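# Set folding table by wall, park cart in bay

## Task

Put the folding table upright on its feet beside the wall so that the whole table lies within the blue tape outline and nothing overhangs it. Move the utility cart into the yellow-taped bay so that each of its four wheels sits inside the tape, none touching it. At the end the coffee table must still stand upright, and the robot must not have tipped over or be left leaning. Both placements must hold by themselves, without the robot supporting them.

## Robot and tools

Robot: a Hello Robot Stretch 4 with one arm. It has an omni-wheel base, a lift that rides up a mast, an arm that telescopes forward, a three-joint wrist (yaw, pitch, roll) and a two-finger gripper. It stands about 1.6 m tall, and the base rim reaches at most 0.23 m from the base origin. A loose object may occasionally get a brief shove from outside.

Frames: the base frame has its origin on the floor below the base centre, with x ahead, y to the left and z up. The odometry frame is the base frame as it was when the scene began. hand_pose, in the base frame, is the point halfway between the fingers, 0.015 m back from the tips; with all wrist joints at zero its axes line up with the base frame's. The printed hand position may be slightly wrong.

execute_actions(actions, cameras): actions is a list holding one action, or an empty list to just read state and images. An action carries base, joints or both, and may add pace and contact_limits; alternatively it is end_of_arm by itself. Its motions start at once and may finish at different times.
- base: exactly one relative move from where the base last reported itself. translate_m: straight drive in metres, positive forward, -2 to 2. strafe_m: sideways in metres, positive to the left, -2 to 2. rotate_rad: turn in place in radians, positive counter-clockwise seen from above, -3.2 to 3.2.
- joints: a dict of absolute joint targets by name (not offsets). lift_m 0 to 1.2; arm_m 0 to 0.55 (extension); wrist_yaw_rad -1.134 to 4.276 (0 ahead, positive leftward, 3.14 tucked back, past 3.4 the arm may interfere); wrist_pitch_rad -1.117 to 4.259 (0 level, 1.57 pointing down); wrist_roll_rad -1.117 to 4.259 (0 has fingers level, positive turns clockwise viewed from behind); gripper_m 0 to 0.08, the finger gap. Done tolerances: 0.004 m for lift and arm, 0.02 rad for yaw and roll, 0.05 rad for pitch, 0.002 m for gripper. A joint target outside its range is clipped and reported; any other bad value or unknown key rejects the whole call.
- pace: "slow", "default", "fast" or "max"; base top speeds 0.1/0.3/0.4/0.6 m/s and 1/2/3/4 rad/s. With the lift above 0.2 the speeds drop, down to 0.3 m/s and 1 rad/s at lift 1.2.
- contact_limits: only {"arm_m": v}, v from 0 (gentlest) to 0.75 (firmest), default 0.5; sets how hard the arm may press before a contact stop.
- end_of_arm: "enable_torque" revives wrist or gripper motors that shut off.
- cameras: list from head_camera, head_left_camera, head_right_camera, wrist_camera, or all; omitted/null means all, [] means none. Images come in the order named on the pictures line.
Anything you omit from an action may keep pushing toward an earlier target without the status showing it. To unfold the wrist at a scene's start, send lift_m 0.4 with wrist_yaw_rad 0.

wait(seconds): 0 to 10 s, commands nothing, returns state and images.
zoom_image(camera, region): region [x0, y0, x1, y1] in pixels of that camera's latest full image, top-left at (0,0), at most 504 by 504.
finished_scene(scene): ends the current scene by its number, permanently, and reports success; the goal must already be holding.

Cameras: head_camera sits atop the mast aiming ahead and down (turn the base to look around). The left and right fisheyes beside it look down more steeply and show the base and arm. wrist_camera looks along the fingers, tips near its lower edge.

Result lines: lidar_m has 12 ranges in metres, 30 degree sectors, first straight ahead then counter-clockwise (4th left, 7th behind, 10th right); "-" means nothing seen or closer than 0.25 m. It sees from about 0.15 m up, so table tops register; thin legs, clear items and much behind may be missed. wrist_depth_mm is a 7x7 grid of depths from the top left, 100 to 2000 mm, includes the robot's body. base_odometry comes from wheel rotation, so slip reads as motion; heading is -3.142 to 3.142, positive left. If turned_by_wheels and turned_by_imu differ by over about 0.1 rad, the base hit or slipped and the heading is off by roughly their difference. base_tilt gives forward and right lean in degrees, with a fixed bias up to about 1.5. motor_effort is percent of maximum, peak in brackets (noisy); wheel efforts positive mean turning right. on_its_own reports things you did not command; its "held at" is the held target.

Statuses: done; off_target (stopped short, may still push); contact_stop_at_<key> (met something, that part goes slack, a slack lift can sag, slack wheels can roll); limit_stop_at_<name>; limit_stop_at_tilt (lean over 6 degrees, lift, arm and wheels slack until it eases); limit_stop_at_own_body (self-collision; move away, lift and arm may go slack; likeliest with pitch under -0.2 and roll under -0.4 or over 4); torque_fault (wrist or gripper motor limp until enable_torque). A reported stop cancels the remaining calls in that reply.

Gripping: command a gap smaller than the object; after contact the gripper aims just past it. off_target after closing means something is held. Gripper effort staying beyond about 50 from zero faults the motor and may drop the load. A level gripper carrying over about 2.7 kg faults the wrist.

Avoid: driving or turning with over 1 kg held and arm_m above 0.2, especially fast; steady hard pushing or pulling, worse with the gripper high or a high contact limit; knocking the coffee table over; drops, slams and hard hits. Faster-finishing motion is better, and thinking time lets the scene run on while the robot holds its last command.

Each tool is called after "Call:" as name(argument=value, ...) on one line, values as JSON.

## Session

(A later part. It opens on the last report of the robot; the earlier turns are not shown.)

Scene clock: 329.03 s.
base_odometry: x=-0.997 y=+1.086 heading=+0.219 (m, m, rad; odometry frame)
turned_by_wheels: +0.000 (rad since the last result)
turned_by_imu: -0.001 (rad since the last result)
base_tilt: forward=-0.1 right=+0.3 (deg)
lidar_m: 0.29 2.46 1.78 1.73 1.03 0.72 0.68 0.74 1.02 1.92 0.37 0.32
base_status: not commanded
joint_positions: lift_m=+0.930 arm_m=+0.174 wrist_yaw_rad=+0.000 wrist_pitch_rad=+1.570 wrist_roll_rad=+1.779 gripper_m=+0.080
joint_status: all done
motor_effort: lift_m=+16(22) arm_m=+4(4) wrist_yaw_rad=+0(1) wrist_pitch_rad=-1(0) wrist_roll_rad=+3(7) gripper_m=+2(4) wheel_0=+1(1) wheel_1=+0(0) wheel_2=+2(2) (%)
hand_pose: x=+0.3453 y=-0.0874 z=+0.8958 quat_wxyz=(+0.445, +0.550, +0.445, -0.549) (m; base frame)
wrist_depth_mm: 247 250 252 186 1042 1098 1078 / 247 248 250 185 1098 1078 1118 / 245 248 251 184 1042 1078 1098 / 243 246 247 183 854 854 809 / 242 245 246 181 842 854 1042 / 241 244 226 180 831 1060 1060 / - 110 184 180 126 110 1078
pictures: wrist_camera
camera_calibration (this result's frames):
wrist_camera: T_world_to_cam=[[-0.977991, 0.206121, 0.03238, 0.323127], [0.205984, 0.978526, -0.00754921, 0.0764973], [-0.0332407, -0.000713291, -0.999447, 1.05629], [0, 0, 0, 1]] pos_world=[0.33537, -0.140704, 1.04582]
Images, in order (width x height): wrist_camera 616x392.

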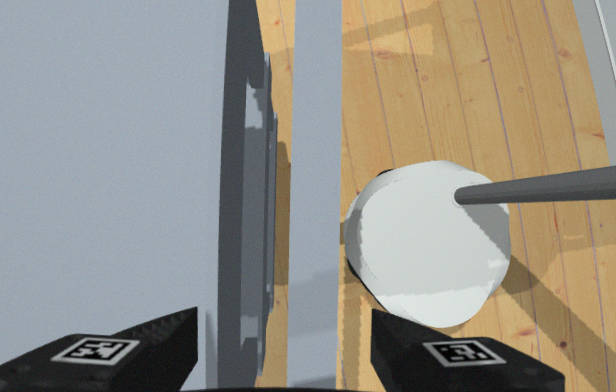

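Call:
execute_actions(actions=[{"joints":{"arm_m":0.154,"gripper_m":0.05}}], cameras=[])

Call:
execute_actions(actions=[{"joints":{"lift_m":0.885},"pace":"slow"}], cameras=["wrist_camera"])

Call:
execute_actions(actions=[{"joints":{"gripper_m":0.01}}], cameras=[])

Call:
execute_actions(actions=[{"base":{"strafe_m":0.45},"pace":"slow"}], cameras=["head_left_camera"])

Scene clock: 342.10 s.
base_odometry: x=-0.997 y=+1.086 heading=+0.219 (m, m, rad; odometry frame)
turned_by_wheels: +0.000 (rad since the last result)
turned_by_imu: -0.001 (rad since the last result)
base_tilt: forward=-0.1 right=+0.3 (deg)
lidar_m: 0.31 2.47 1.76 1.74 1.03 0.74 0.71 0.76 1.06 1.90 0.39 0.32
base_status: not commanded
joint_positions: lift_m=+0.930 arm_m=+0.155 wrist_yaw_rad=+0.000 wrist_pitch_rad=+1.570 wrist_roll_rad=+1.779 gripper_m=+0.050
joint_status: all done
motor_effort: lift_m=+16(16) arm_m=-4(6) wrist_yaw_rad=+0(2) wrist_pitch_rad=+0(0) wrist_roll_rad=+3(3) gripper_m=-3(9) wheel_0=+1(1) wheel_1=-1(1) wheel_2=+2(2) (%)
hand_pose: x=+0.3259 y=-0.0874 z=+0.8958 quat_wxyz=(+0.445, +0.550, +0.445, -0.549) (m; base frame)
wrist_depth_mm: 249 251 236 1060 1098 1078 1078 / 248 249 225 1060 1060 1060 1078 / 245 248 231 1060 1060 1078 1078 / 243 246 236 1042 842 842 1098 / 242 244 239 866 820 842 1078 / 241 243 206 1025 820 1060 1098 / 239 - 140 178 111 1060 1060
pictures: none
No camera images: the call's "cameras" was empty. Leave "cameras" out to get every camera's image.

Scene clock: 343.33 s.
base_odometry: x=-0.997 y=+1.086 heading=+0.219 (m, m, rad; odometry frame)
turned_by_wheels: +0.000 (rad since the last result)
turned_by_imu: +0.000 (rad since the last result)
base_tilt: forward=-0.2 right=+0.3 (deg)
lidar_m: 0.30 2.49 1.78 1.72 1.01 0.74 0.71 0.76 1.07 1.89 0.37 0.32
base_status: not commanded
joint_positions: lift_m=+0.885 arm_m=+0.155 wrist_yaw_rad=+0.000 wrist_pitch_rad=+1.570 wrist_roll_rad=+1.779 gripper_m=+0.050
joint_status: all done
motor_effort: lift_m=+16(15) arm_m=-5(5) wrist_yaw_rad=+0(2) wrist_pitch_rad=+0(0) wrist_roll_rad=+3(3) gripper_m=-4(3) wheel_0=+1(1) wheel_1=-1(0) wheel_2=+2(2) (%)
hand_pose: x=+0.3259 y=-0.0874 z=+0.8509 quat_wxyz=(+0.445, +0.550, +0.445, -0.549) (m; base frame)
wrist_depth_mm: 204 204 216 140 1025 1078 1060 / 203 203 196 139 1060 1060 1042 / 200 202 201 1008 1008 1025 1042 / 200 160 204 991 809 798 1042 / 198 161 205 842 809 798 1008 / 198 161 181 991 809 809 1008 / 196 - 134 145 111 991 1060
pictures: wrist_camera
camera_calibration (this result's frames):
wrist_camera: T_world_to_cam=[[-0.977976, 0.20619, 0.0323947, 0.305631], [0.206053, 0.978512, -0.00755223, 0.0801259], [-0.0332558, -0.000710875, -0.999447, 1.0107], [0, 0, 0, 1]] pos_world=[0.316002, -0.140704, 1.00085]
Images, in order (width x height): wrist_camera 616x392.

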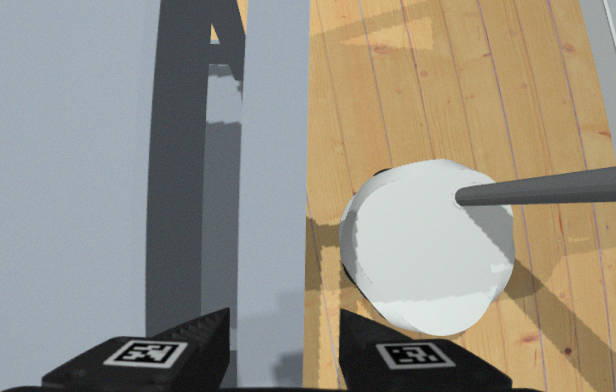

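Scene clock: 344.33 s.
base_odometry: x=-0.997 y=+1.086 heading=+0.219 (m, m, rad; odometry frame)
turned_by_wheels: +0.000 (rad since the last result)
turned_by_imu: -0.001 (rad since the last result)
base_tilt: forward=-0.2 right=+0.4 (deg)
lidar_m: 0.29 2.45 1.74 1.72 1.04 0.76 0.71 0.74 1.03 1.91 0.39 0.30
base_status: not commanded
joint_positions: lift_m=+0.885 arm_m=+0.155 wrist_yaw_rad=-0.001 wrist_pitch_rad=+1.570 wrist_roll_rad=+1.781 gripper_m=+0.023
joint_status: gripper_m off_target (ended at +0.023, target +0.010)
on_its_own: gripper_m is held at +0.018, not at your +0.010, by its contact guard: the fingers met something
motor_effort: lift_m=+17(17) arm_m=-4(4) wrist_yaw_rad=+4(9) wrist_pitch_rad=+0(26) wrist_roll_rad=-2(0) gripper_m=-40(40) wheel_0=+0(2) wheel_1=-1(1) wheel_2=-1(3) (%)
hand_pose: x=+0.3257 y=-0.0874 z=+0.8508 quat_wxyz=(+0.445, +0.550, +0.444, -0.550) (m; base frame)
wrist_depth_mm: 204 206 203 140 1025 1078 1042 / 202 204 207 139 1025 1025 1060 / 202 203 211 138 1025 1042 1042 / 200 202 214 138 788 809 1025 / 200 200 217 136 778 809 1025 / 198 198 186 136 798 809 1042 / 197 198 116 134 110 1008 1025
pictures: none
No camera images: the call's "cameras" was empty. Leave "cameras" out to get every camera's image.

Scene clock: 349.97 s.
torque_fault: gripper_m switched itself off since the last result.
base_odometry: x=-1.095 y=+1.525 heading=+0.218 (m, m, rad; odometry frame)
turned_by_wheels: +0.000 (rad since the last result)
turned_by_imu: -0.006 (rad since the last result)
base_tilt: forward=-0.1 right=+0.3 (deg)
lidar_m: 0.38 1.82 1.32 1.26 1.00 0.72 0.68 0.73 1.00 0.43 0.31 0.28
base_status: done
joint_positions: lift_m=+0.885 arm_m=+0.155 wrist_yaw_rad=+0.000 wrist_pitch_rad=+1.570 wrist_roll_rad=+1.781 gripper_m=+0.080
joint_status: not commanded
on_its_own: gripper_m is off since a torque_fault, until you send "end_of_arm": "enable_torque" (your +0.010 is given up)
motor_effort: lift_m=+17(17) arm_m=-4(4) wrist_yaw_rad=+1(22) wrist_pitch_rad=-1(24) wrist_roll_rad=-2(19) gripper_m=+0(55) wheel_0=-2(9) wheel_1=-1(4) wheel_2=-1(3) (%)
hand_pose: x=+0.3257 y=-0.0874 z=+0.8508 quat_wxyz=(+0.445, +0.550, +0.445, -0.550) (m; base frame)
wrist_depth_mm: 204 206 192 347 142 1025 1042 / 204 205 174 229 1008 1025 1060 / 201 204 183 139 1025 1008 1042 / 200 201 455 138 820 820 1042 / 198 169 317 136 788 798 1042 / 185 147 135 991 788 788 1025 / - 110 134 976 126 110 1008
pictures: head_left_camera
Images, in order (width x height): head_left_camera 420x672.

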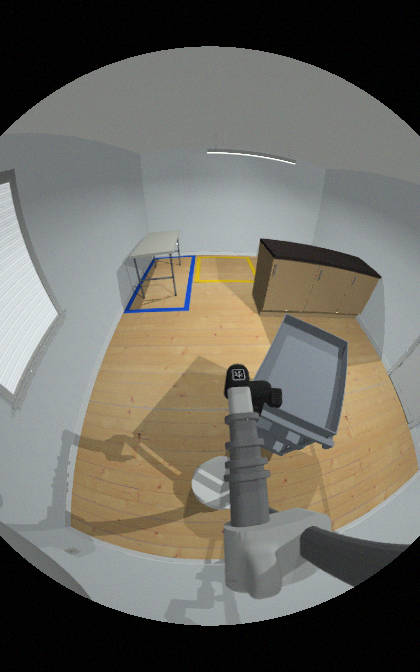

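Call:
execute_actions(actions=[{"end_of_arm":"enable_torque"}], cameras=[])

Call:
execute_actions(actions=[{"joints":{"lift_m":0.97}}], cameras=[])

Call:
execute_actions(actions=[{"base":{"rotate_rad":-0.45},"joints":{"arm_m":0.54,"wrist_pitch_rad":1.0,"wrist_roll_rad":0,"gripper_m":0}}], cameras=["head_left_camera","wrist_camera"])

Scene clock: 358.47 s.
base_odometry: x=-1.095 y=+1.525 heading=+0.218 (m, m, rad; odometry frame)
turned_by_wheels: +0.000 (rad since the last result)
turned_by_imu: -0.001 (rad since the last result)
base_tilt: forward=-0.2 right=+0.3 (deg)
lidar_m: 0.36 1.84 1.33 1.26 1.02 0.75 0.69 0.73 0.99 0.42 0.32 0.30
base_status: not commanded
joint_positions: lift_m=+0.885 arm_m=+0.155 wrist_yaw_rad=+0.000 wrist_pitch_rad=+1.570 wrist_roll_rad=+1.781 gripper_m=+0.080
joint_status: not commanded
end_of_arm: enable_torque: each motor that was off is on again
on_its_own: gripper_m is held at +0.080, not at your +0.010, since a torque_fault
motor_effort: lift_m=+17(17) arm_m=-4(4) wrist_yaw_rad=+2(1) wrist_pitch_rad=-1(1) wrist_roll_rad=-2(1) gripper_m=-2(1) wheel_0=-2(2) wheel_1=+0(0) wheel_2=-1(1) (%)
hand_pose: x=+0.3257 y=-0.0874 z=+0.8508 quat_wxyz=(+0.445, +0.550, +0.445, -0.550) (m; base frame)
wrist_depth_mm: 204 206 192 345 142 1078 1060 / 203 204 174 229 1008 1060 1060 / 201 204 182 138 1008 1042 1060 / 200 201 455 137 798 809 1060 / 198 169 319 136 788 798 1025 / 185 147 135 991 788 809 1025 / - 110 133 976 126 110 1008
pictures: none
No camera images: the call's "cameras" was empty. Leave "cameras" out to get every camera's image.

Scene clock: 359.80 s.
base_odometry: x=-1.095 y=+1.525 heading=+0.219 (m, m, rad; odometry frame)
turned_by_wheels: +0.000 (rad since the last result)
turned_by_imu: +0.000 (rad since the last result)
base_tilt: forward=-0.1 right=+0.2 (deg)
lidar_m: 0.33 1.83 1.31 1.29 0.98 0.73 0.68 0.71 1.03 0.44 0.30 0.29
base_status: not commanded
joint_positions: lift_m=+0.970 arm_m=+0.155 wrist_yaw_rad=+0.000 wrist_pitch_rad=+1.570 wrist_roll_rad=+1.781 gripper_m=+0.080
joint_status: all done
on_its_own: gripper_m is held at +0.080, not at your +0.010, since a torque_fault
motor_effort: lift_m=+23(25) arm_m=-4(5) wrist_yaw_rad=+1(3) wrist_pitch_rad=+0(1) wrist_roll_rad=-2(0) gripper_m=+0(1) wheel_0=-1(3) wheel_1=-1(1) wheel_2=-1(1) (%)
hand_pose: x=+0.3258 y=-0.0874 z=+0.9353 quat_wxyz=(+0.445, +0.550, +0.445, -0.549) (m; base frame)
wrist_depth_mm: 286 290 293 296 1138 1138 1138 / 285 290 291 282 1098 1098 1160 / 283 287 289 225 1098 1118 1118 / 282 283 286 221 878 891 1138 / 256 282 287 1060 878 878 1118 / 1008 227 218 1078 878 1098 1098 / - 110 215 1060 125 110 1098
pictures: none
No camera images: the call's "cameras" was empty. Leave "cameras" out to get every camera's image.

Scene clock: 362.03 s.
base_odometry: x=-1.095 y=+1.525 heading=-0.232 (m, m, rad; odometry frame)
turned_by_wheels: -0.450 (rad since the last result)
turned_by_imu: -0.447 (rad since the last result)
base_tilt: forward=-0.1 right=+0.2 (deg)
lidar_m: 0.29 0.37 1.75 1.29 1.26 0.95 0.73 0.71 0.77 1.10 0.38 0.28
base_status: done
joint_positions: lift_m=+0.970 arm_m=+0.539 wrist_yaw_rad=+0.000 wrist_pitch_rad=+1.002 wrist_roll_rad=+0.001 gripper_m=+0.000
joint_status: all done
motor_effort: lift_m=+23(23) arm_m=+5(6) wrist_yaw_rad=-1(2) wrist_pitch_rad=-5(9) wrist_roll_rad=-1(7) gripper_m=-3(3) wheel_0=+0(5) wheel_1=-1(5) wheel_2=+0(5) (%)
hand_pose: x=+0.8247 y=-0.0874 z=+0.9688 quat_wxyz=(+0.877, +0.000, +0.480, +0.000) (m; base frame)
wrist_depth_mm: 1863 1921 1229 1366 1576 1863 1808 / 1661 1756 1537 1576 1708 1808 1808 / 1464 1464 1464 1537 1537 1537 1618 / 1308 1308 353 353 349 1430 1430 / 1182 1160 355 366 366 359 359 / 1042 314 327 329 334 336 338 / 991 274 108 106 306 309 312
pictures: head_left_camera, wrist_camera
camera_calibration (this result's frames):
wrist_camera: T_world_to_cam=[[-0.0175713, -0.99945, 0.0281077, -0.10365], [-0.838122, -0.000605684, -0.545482, 1.27494], [0.5452, -0.0331425, -0.837651, 0.508502], [0, 0, 0, 1]] pos_world=[0.789503, -0.0859674, 1.12432]
Images, in order (width x height): head_left_camera 420x672, wrist_camera 616x392.

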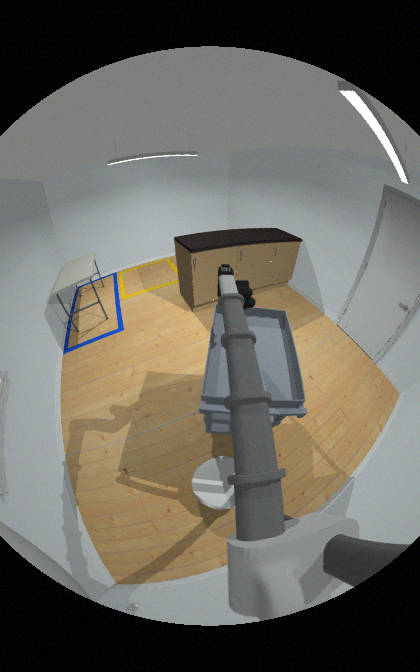

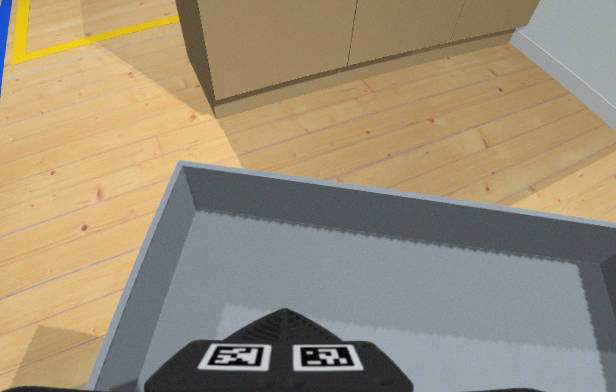

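Call:
execute_actions(actions=[{"joints":{"lift_m":0.845}}], cameras=[])

Call:
execute_actions(actions=[{"base":{"strafe_m":0.5},"pace":"slow"}], cameras=["head_left_camera","wrist_camera"])

Scene clock: 369.30 s.
base_odometry: x=-1.095 y=+1.525 heading=-0.232 (m, m, rad; odometry frame)
turned_by_wheels: +0.000 (rad since the last result)
turned_by_imu: -0.001 (rad since the last result)
base_tilt: forward=-0.1 right=+0.3 (deg)
lidar_m: 0.30 0.33 1.75 1.27 1.30 0.96 0.71 0.69 0.74 1.15 0.39 0.31
base_status: not commanded
joint_positions: lift_m=+0.845 arm_m=+0.539 wrist_yaw_rad=+0.000 wrist_pitch_rad=+1.002 wrist_roll_rad=+0.001 gripper_m=+0.000
joint_status: all done
motor_effort: lift_m=+16(21) arm_m=+4(4) wrist_yaw_rad=-1(0) wrist_pitch_rad=-4(5) wrist_roll_rad=+0(1) gripper_m=-2(2) wheel_0=+0(0) wheel_1=-1(1) wheel_2=+0(0) (%)
hand_pose: x=+0.8247 y=-0.0874 z=+0.8444 quat_wxyz=(+0.877, +0.000, +0.480, +0.000) (m; base frame)
wrist_depth_mm: 1661 1756 1205 1336 1618 1808 1808 / 1499 238 246 236 235 233 1618 / 1255 236 271 270 265 252 242 / 171 234 246 250 253 257 260 / 174 218 223 227 229 231 233 / 178 199 203 204 208 209 213 / 180 185 108 106 190 193 -
pictures: none
No camera images: the call's "cameras" was empty. Leave "cameras" out to get every camera's image.

Scene clock: 375.43 s.
base_odometry: x=-0.980 y=+2.012 heading=-0.232 (m, m, rad; odometry frame)
turned_by_wheels: +0.000 (rad since the last result)
turned_by_imu: -0.011 (rad since the last result)
base_tilt: forward=-0.1 right=+0.2 (deg)
lidar_m: 0.53 2.09 1.08 0.84 0.80 0.92 0.94 0.91 1.00 1.41 0.45 0.35
base_status: done
joint_positions: lift_m=+0.845 arm_m=+0.539 wrist_yaw_rad=-0.001 wrist_pitch_rad=+1.002 wrist_roll_rad=+0.000 gripper_m=+0.000
joint_status: not commanded
motor_effort: lift_m=+16(16) arm_m=+4(4) wrist_yaw_rad=+5(15) wrist_pitch_rad=-5(11) wrist_roll_rad=+2(1) gripper_m=-2(1) wheel_0=-2(14) wheel_1=-1(4) wheel_2=-2(8) (%)
hand_pose: x=+0.8246 y=-0.0876 z=+0.8444 quat_wxyz=(+0.877, +0.000, +0.480, -0.001) (m; base frame)
wrist_depth_mm: 1661 1756 1756 1430 1336 1464 1921 / 1499 1499 1499 1499 1366 243 259 / 1308 1336 199 216 246 281 293 / 1160 1118 231 247 254 259 263 / 1042 1060 220 227 229 232 234 / 976 976 201 207 209 211 213 / 878 891 109 106 191 193 -
pictures: head_left_camera, wrist_camera
camera_calibration (this result's frames):
wrist_camera: T_world_to_cam=[[-0.0184609, -0.999424, 0.02849, -0.099912], [-0.838156, -0.0000662018, -0.54543, 1.207], [0.545117, -0.0339482, -0.837672, 0.404361], [0, 0, 0, 1]] pos_world=[0.789384, -0.0860472, 0.999901]
Images, in order (width x height): head_left_camera 420x672, wrist_camera 616x392.

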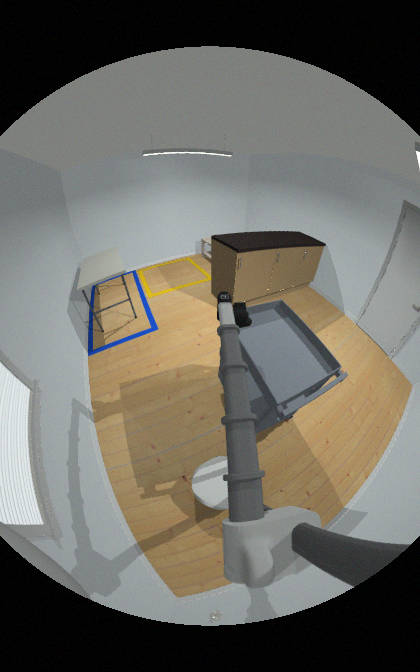

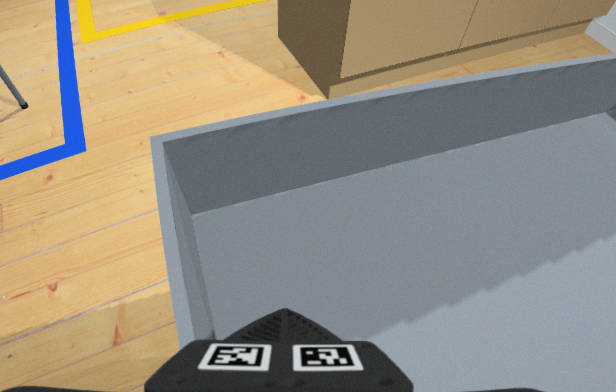

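Call:
execute_actions(actions=[{"joints":{"wrist_pitch_rad":0.3},"base":{"translate_m":-0.28}}], cameras=[])

Call:
execute_actions(actions=[{"base":{"rotate_rad":0.47},"pace":"slow"}], cameras=[])

Call:
execute_actions(actions=[{"base":{"strafe_m":-0.66}}], cameras=[])

Call:
execute_actions(actions=[{"joints":{"wrist_pitch_rad":0.65,"lift_m":0.79,"arm_m":0.55,"gripper_m":0.07},"base":{"translate_m":0.5},"pace":"slow"}], cameras=["head_left_camera","wrist_camera"])

Scene clock: 389.93 s.
base_odometry: x=-1.252 y=+2.076 heading=-0.232 (m, m, rad; odometry frame)
turned_by_wheels: +0.000 (rad since the last result)
turned_by_imu: -0.002 (rad since the last result)
base_tilt: forward=-0.2 right=+0.3 (deg)
lidar_m: 0.69 2.33 0.95 0.71 0.72 0.75 0.70 0.67 0.73 1.05 2.96 0.58
base_status: done
joint_positions: lift_m=+0.845 arm_m=+0.539 wrist_yaw_rad=+0.000 wrist_pitch_rad=+0.303 wrist_roll_rad=+0.000 gripper_m=+0.000
joint_status: all done
motor_effort: lift_m=+16(16) arm_m=+4(4) wrist_yaw_rad=+1(5) wrist_pitch_rad=-10(16) wrist_roll_rad=+2(1) gripper_m=-2(1) wheel_0=+0(5) wheel_1=+1(6) wheel_2=-2(8) (%)
hand_pose: x=+0.9131 y=-0.0875 z=+0.9600 quat_wxyz=(+0.989, +0.000, +0.151, +0.000) (m; base frame)
wrist_depth_mm: - - - - - - - / - - - - - - - / - - - 1708 1576 1863 - / - - - 1661 1661 1921 - / - - - 496 539 580 539 / 1661 1756 1708 466 466 469 466 / 1430 1464 108 106 366 370 377
pictures: none
No camera images: the call's "cameras" was empty. Leave "cameras" out to get every camera's image.

Scene clock: 391.60 s.
base_odometry: x=-1.252 y=+2.076 heading=+0.238 (m, m, rad; odometry frame)
turned_by_wheels: +0.470 (rad since the last result)
turned_by_imu: +0.466 (rad since the last result)
base_tilt: forward=-0.2 right=+0.3 (deg)
lidar_m: 2.33 0.98 0.72 0.70 0.76 0.69 0.65 0.72 0.97 2.91 0.62 0.66
base_status: done
joint_positions: lift_m=+0.845 arm_m=+0.539 wrist_yaw_rad=+0.000 wrist_pitch_rad=+0.303 wrist_roll_rad=+0.000 gripper_m=+0.000
joint_status: not commanded
motor_effort: lift_m=+16(16) arm_m=+4(5) wrist_yaw_rad=+1(1) wrist_pitch_rad=-10(10) wrist_roll_rad=+1(1) gripper_m=-1(2) wheel_0=+1(5) wheel_1=-1(7) wheel_2=+1(5) (%)
hand_pose: x=+0.9131 y=-0.0874 z=+0.9600 quat_wxyz=(+0.989, +0.000, +0.151, +0.000) (m; base frame)
wrist_depth_mm: 1138 1708 - - - - - / 1118 1661 - - - - - / 1138 1708 - - - - - / 1160 1708 - - - - 1464 / 1160 1808 - - - - 1464 / 1182 1661 1808 1921 1921 1756 1499 / 1205 1366 108 106 1464 1499 1430
pictures: none
No camera images: the call's "cameras" was empty. Leave "cameras" out to get every camera's image.

Scene clock: 395.13 s.
base_odometry: x=-1.096 y=+1.435 heading=+0.238 (m, m, rad; odometry frame)
turned_by_wheels: +0.000 (rad since the last result)
turned_by_imu: +0.002 (rad since the last result)
base_tilt: forward=-0.1 right=+0.3 (deg)
lidar_m: 0.34 0.37 1.40 1.36 0.98 0.73 0.67 0.71 0.98 2.28 2.37 0.33
base_status: done
joint_positions: lift_m=+0.845 arm_m=+0.539 wrist_yaw_rad=+0.000 wrist_pitch_rad=+0.303 wrist_roll_rad=+0.000 gripper_m=+0.000
joint_status: not commanded
motor_effort: lift_m=+17(17) arm_m=+4(4) wrist_yaw_rad=+0(0) wrist_pitch_rad=-10(9) wrist_roll_rad=+3(0) gripper_m=-2(1) wheel_0=-1(7) wheel_1=+0(6) wheel_2=+1(2) (%)
hand_pose: x=+0.9131 y=-0.0874 z=+0.9599 quat_wxyz=(+0.989, +0.000, +0.151, +0.000) (m; base frame)
wrist_depth_mm: - - - - - - - / - - - - - - - / 1921 - - - - 1537 - / - - - - - 1118 1098 / - - - - 1708 1138 1138 / 1708 1808 1808 1808 1661 1229 1182 / 278 307 108 106 278 768 1255
pictures: none
No camera images: the call's "cameras" was empty. Leave "cameras" out to get every camera's image.

Scene clock: 401.43 s.
base_odometry: x=-0.611 y=+1.553 heading=+0.239 (m, m, rad; odometry frame)
turned_by_wheels: +0.000 (rad since the last result)
turned_by_imu: +0.001 (rad since the last result)
base_tilt: forward=-0.2 right=+0.2 (deg)
lidar_m: 0.25 0.26 1.40 1.32 1.45 1.24 1.17 1.24 1.75 2.30 0.29 0.25
base_status: done
joint_positions: lift_m=+0.790 arm_m=+0.549 wrist_yaw_rad=-0.001 wrist_pitch_rad=+0.654 wrist_roll_rad=+0.000 gripper_m=+0.070
joint_status: all done
motor_effort: lift_m=+16(17) arm_m=+5(3) wrist_yaw_rad=+4(20) wrist_pitch_rad=-13(27) wrist_roll_rad=+2(0) gripper_m=+2(5) wheel_0=+3(7) wheel_1=+3(4) wheel_2=-1(10) (%)
hand_pose: x=+0.8887 y=-0.0876 z=+0.8391 quat_wxyz=(+0.947, +0.000, +0.321, +0.000) (m; base frame)
wrist_depth_mm: 1008 - - - - 904 634 / 1921 - - - - 931 640 / 1863 - - - - 904 640 / 1537 1618 1618 1661 1756 931 676 / 173 165 160 158 1397 831 732 / 195 187 175 170 159 156 152 / - 106 179 185 123 139 -
pictures: head_left_camera, wrist_camera
camera_calibration (this result's frames):
wrist_camera: T_world_to_cam=[[-0.0268425, -0.999425, 0.0207132, -0.0845945], [-0.602457, -0.000361095, -0.798152, 1.26044], [0.7977, -0.0339032, -0.602101, -0.0571578], [0, 0, 0, 1]] pos_world=[0.802684, -0.0860286, 0.973359]
Images, in order (width x height): head_left_camera 420x672, wrist_camera 616x392.

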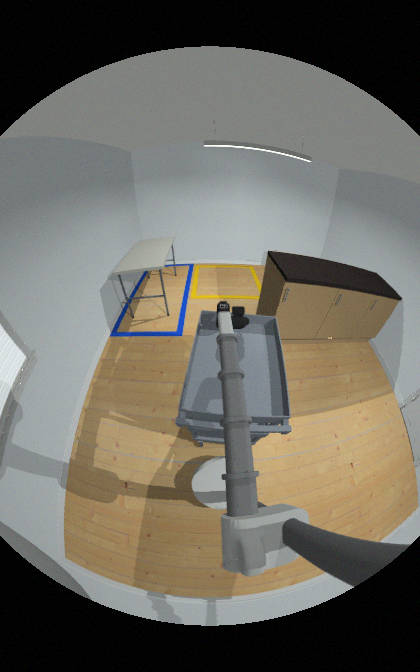

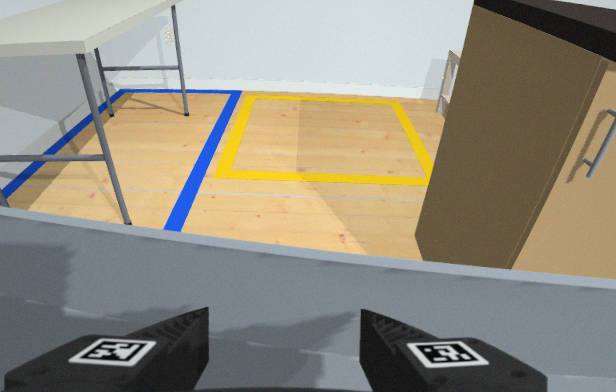

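Good. Target robot v≈2.0 (2.27 more).

Call:
execute_actions(actions=[{"base":{"translate_m":1.2},"pace":"slow"}], cameras=["head_left_camera"])

Call:
execute_actions(actions=[{"base":{"translate_m":1.05},"pace":"slow"}], cameras=["head_left_camera","head_right_camera"])

action 0: "base": translate_m = 1.2 would last too long for one action: at the pace "slow" translate_m can be at most 0.766 in either direction: name a faster pace, or command the rest in another action

action 0: "base": translate_m = 1.05 would last too long for one action: at the pace "slow" translate_m can be at most 0.766 in either direction: name a faster pace, or command the rest in another action

Call:
execute_actions(actions=[{"base":{"translate_m":1.5}}], cameras=["head_left_camera"])

Call:
execute_actions(actions=[{"base":{"translate_m":0.75},"pace":"slow"}], cameras=[])

Call:
execute_actions(actions=[{"base":{"translate_m":-0.3}}], cameras=["head_left_camera","head_camera"])

Scene clock: 424.37 s.
base_odometry: x=+0.847 y=+1.908 heading=+0.238 (m, m, rad; odometry frame)
turned_by_wheels: +0.000 (rad since the last result)
turned_by_imu: +0.005 (rad since the last result)
base_tilt: forward=-0.1 right=+0.3 (deg)
lidar_m: 0.25 0.26 0.62 1.31 1.42 1.91 2.66 2.85 0.58 0.55 0.55 0.25
base_status: done
joint_positions: lift_m=+0.790 arm_m=+0.549 wrist_yaw_rad=-0.001 wrist_pitch_rad=+0.653 wrist_roll_rad=+0.000 gripper_m=+0.070
joint_status: not commanded
motor_effort: lift_m=+17(17) arm_m=+5(5) wrist_yaw_rad=+2(11) wrist_pitch_rad=-9(21) wrist_roll_rad=+1(2) gripper_m=+0(2) wheel_0=-1(9) wheel_1=-1(5) wheel_2=+0(10) (%)
hand_pose: x=+0.8890 y=-0.0875 z=+0.8393 quat_wxyz=(+0.947, +0.000, +0.321, +0.000) (m; base frame)
wrist_depth_mm: 1160 1138 1160 1138 1138 1138 1138 / 1255 1229 1255 1229 1229 1205 1205 / 1366 1397 1308 1366 1397 1366 1366 / 186 1537 1537 1499 1537 1499 1537 / 203 183 168 160 1397 1397 1336 / 202 202 187 176 158 150 - / - 106 179 186 122 135 -
pictures: head_left_camera
Images, in order (width x height): head_left_camera 420x672.

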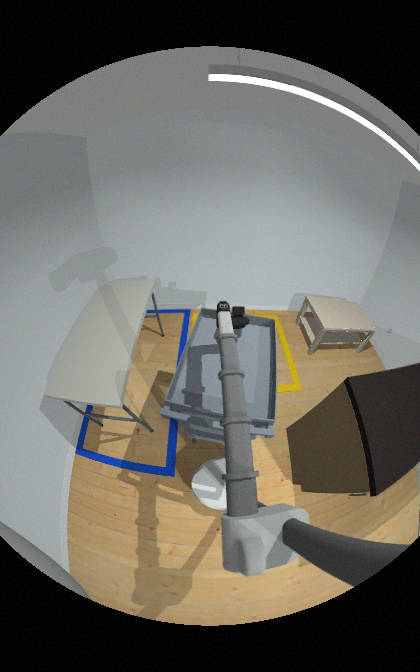

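Scene clock: 433.17 s.
base_odometry: x=+1.575 y=+2.085 heading=+0.239 (m, m, rad; odometry frame)
turned_by_wheels: +0.000 (rad since the last result)
turned_by_imu: +0.001 (rad since the last result)
base_tilt: forward=-0.2 right=+0.3 (deg)
lidar_m: 0.25 0.25 0.54 0.49 0.52 1.93 3.50 0.84 0.70 1.47 1.18 0.25
base_status: done
joint_positions: lift_m=+0.790 arm_m=+0.549 wrist_yaw_rad=-0.001 wrist_pitch_rad=+0.654 wrist_roll_rad=+0.000 gripper_m=+0.070
joint_status: not commanded
motor_effort: lift_m=+17(17) arm_m=+5(4) wrist_yaw_rad=+0(8) wrist_pitch_rad=-12(15) wrist_roll_rad=+1(1) gripper_m=+2(0) wheel_0=+2(6) wheel_1=+2(4) wheel_2=+0(7) (%)
hand_pose: x=+0.8888 y=-0.0875 z=+0.8391 quat_wxyz=(+0.947, +0.000, +0.321, +0.000) (m; base frame)
wrist_depth_mm: 462 459 459 462 459 455 452 / 496 500 496 500 492 492 484 / 554 549 544 544 549 539 530 / 190 591 609 609 603 603 597 / 215 190 171 160 640 676 668 / 202 205 191 176 156 146 - / - 106 179 186 123 131 -
pictures: none
No camera images: the call's "cameras" was empty. Leave "cameras" out to get every camera's image.

Scene clock: 435.63 s.
base_odometry: x=+1.284 y=+2.014 heading=+0.239 (m, m, rad; odometry frame)
turned_by_wheels: +0.000 (rad since the last result)
turned_by_imu: -0.001 (rad since the last result)
base_tilt: forward=-0.1 right=+0.3 (deg)
lidar_m: 0.51 0.60 0.52 0.47 1.37 1.92 3.14 0.81 0.60 0.54 1.30 0.50
base_status: done
joint_positions: lift_m=+0.790 arm_m=+0.549 wrist_yaw_rad=+0.000 wrist_pitch_rad=+0.653 wrist_roll_rad=+0.000 gripper_m=+0.070
joint_status: not commanded
motor_effort: lift_m=+17(17) arm_m=+5(4) wrist_yaw_rad=+3(4) wrist_pitch_rad=-8(12) wrist_roll_rad=+0(2) gripper_m=+2(0) wheel_0=+1(3) wheel_1=+0(4) wheel_2=+0(8) (%)
hand_pose: x=+0.8890 y=-0.0875 z=+0.8393 quat_wxyz=(+0.947, +0.000, +0.321, +0.000) (m; base frame)
wrist_depth_mm: 741 723 723 732 741 715 723 / 359 433 442 418 397 759 778 / 336 377 389 392 399 384 307 / 296 298 304 309 315 320 267 / 240 245 251 255 257 262 247 / 204 207 213 215 218 219 218 / - 106 179 189 123 152 -
pictures: head_camera, head_left_camera
Images, in order (width x height): head_camera 420x560, head_left_camera 420x672.

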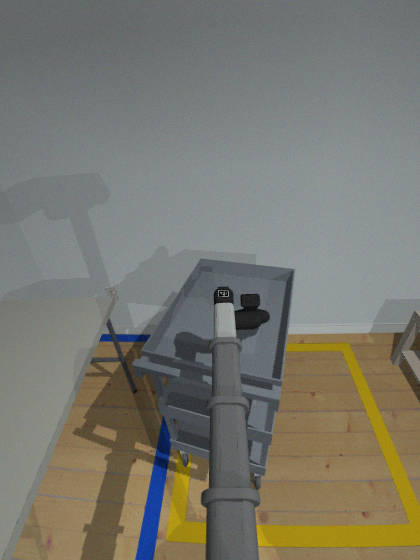

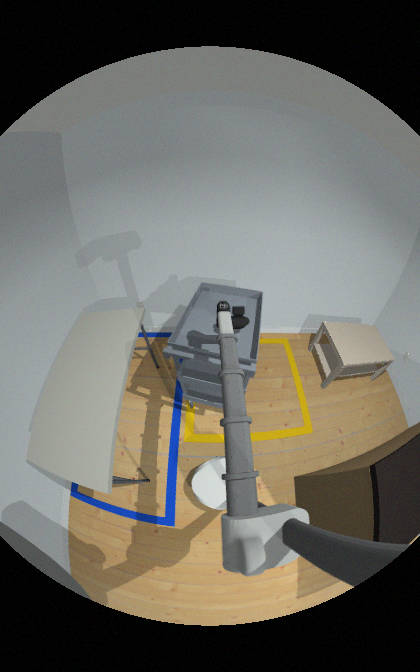

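Call:
execute_actions(actions=[{"base":{"strafe_m":-0.25},"joints":{"arm_m":0.43,"gripper_m":0},"pace":"slow"}], cameras=[])

Call:
execute_actions(actions=[{"base":{"strafe_m":0.06},"joints":{"lift_m":0.87}}], cameras=["head_camera"])

Scene clock: 453.13 s.
base_odometry: x=+1.343 y=+1.771 heading=+0.239 (m, m, rad; odometry frame)
turned_by_wheels: +0.000 (rad since the last result)
turned_by_imu: +0.001 (rad since the last result)
base_tilt: forward=-0.1 right=+0.2 (deg)
lidar_m: 0.45 0.51 0.78 0.73 1.65 2.33 3.15 0.49 0.35 0.32 1.13 1.22
base_status: done
joint_positions: lift_m=+0.790 arm_m=+0.431 wrist_yaw_rad=+0.002 wrist_pitch_rad=+0.652 wrist_roll_rad=+0.000 gripper_m=+0.000
joint_status: all done
motor_effort: lift_m=+17(17) arm_m=-6(9) wrist_yaw_rad=-3(26) wrist_pitch_rad=-4(13) wrist_roll_rad=+2(2) gripper_m=-2(3) wheel_0=+1(12) wheel_1=+0(5) wheel_2=+4(11) (%)
hand_pose: x=+0.7710 y=-0.0871 z=+0.8395 quat_wxyz=(+0.947, +0.000, +0.320, +0.001) (m; base frame)
wrist_depth_mm: 820 809 820 831 842 820 809 / 466 462 469 462 891 904 878 / 375 384 392 392 976 960 946 / 294 300 306 310 1078 1118 1078 / 241 247 251 256 1182 1205 1229 / 205 208 212 216 200 1160 1182 / 181 183 108 106 991 1008 1025
pictures: none
No camera images: the call's "cameras" was empty. Leave "cameras" out to get every camera's image.

Scene clock: 454.43 s.
base_odometry: x=+1.329 y=+1.830 heading=+0.239 (m, m, rad; odometry frame)
turned_by_wheels: +0.000 (rad since the last result)
turned_by_imu: -0.001 (rad since the last result)
base_tilt: forward=-0.2 right=+0.3 (deg)
lidar_m: 0.46 0.49 0.72 0.69 1.57 2.21 3.16 0.53 0.36 0.38 1.17 0.46
base_status: done
joint_positions: lift_m=+0.870 arm_m=+0.431 wrist_yaw_rad=+0.000 wrist_pitch_rad=+0.652 wrist_roll_rad=+0.000 gripper_m=+0.000
joint_status: all done
motor_effort: lift_m=+23(25) arm_m=-4(5) wrist_yaw_rad=-1(5) wrist_pitch_rad=-6(6) wrist_roll_rad=+0(2) gripper_m=-2(2) wheel_0=+0(6) wheel_1=+0(5) wheel_2=+1(3) (%)
hand_pose: x=+0.7708 y=-0.0873 z=+0.9189 quat_wxyz=(+0.947, +0.000, +0.320, +0.000) (m; base frame)
wrist_depth_mm: 854 842 842 842 831 831 820 / 904 904 891 904 904 891 891 / 469 521 512 512 960 991 960 / 424 430 436 445 452 1078 1078 / 347 357 362 368 359 1229 1255 / 293 301 307 312 304 1281 1281 / 262 266 108 106 257 1118 1098
pictures: head_camera
Images, in order (width x height): head_camera 420x560.

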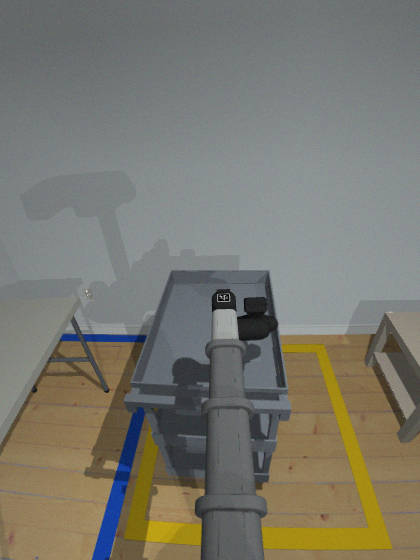

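Call:
finished_scene(scene=1)

The scene is finished: the task was done.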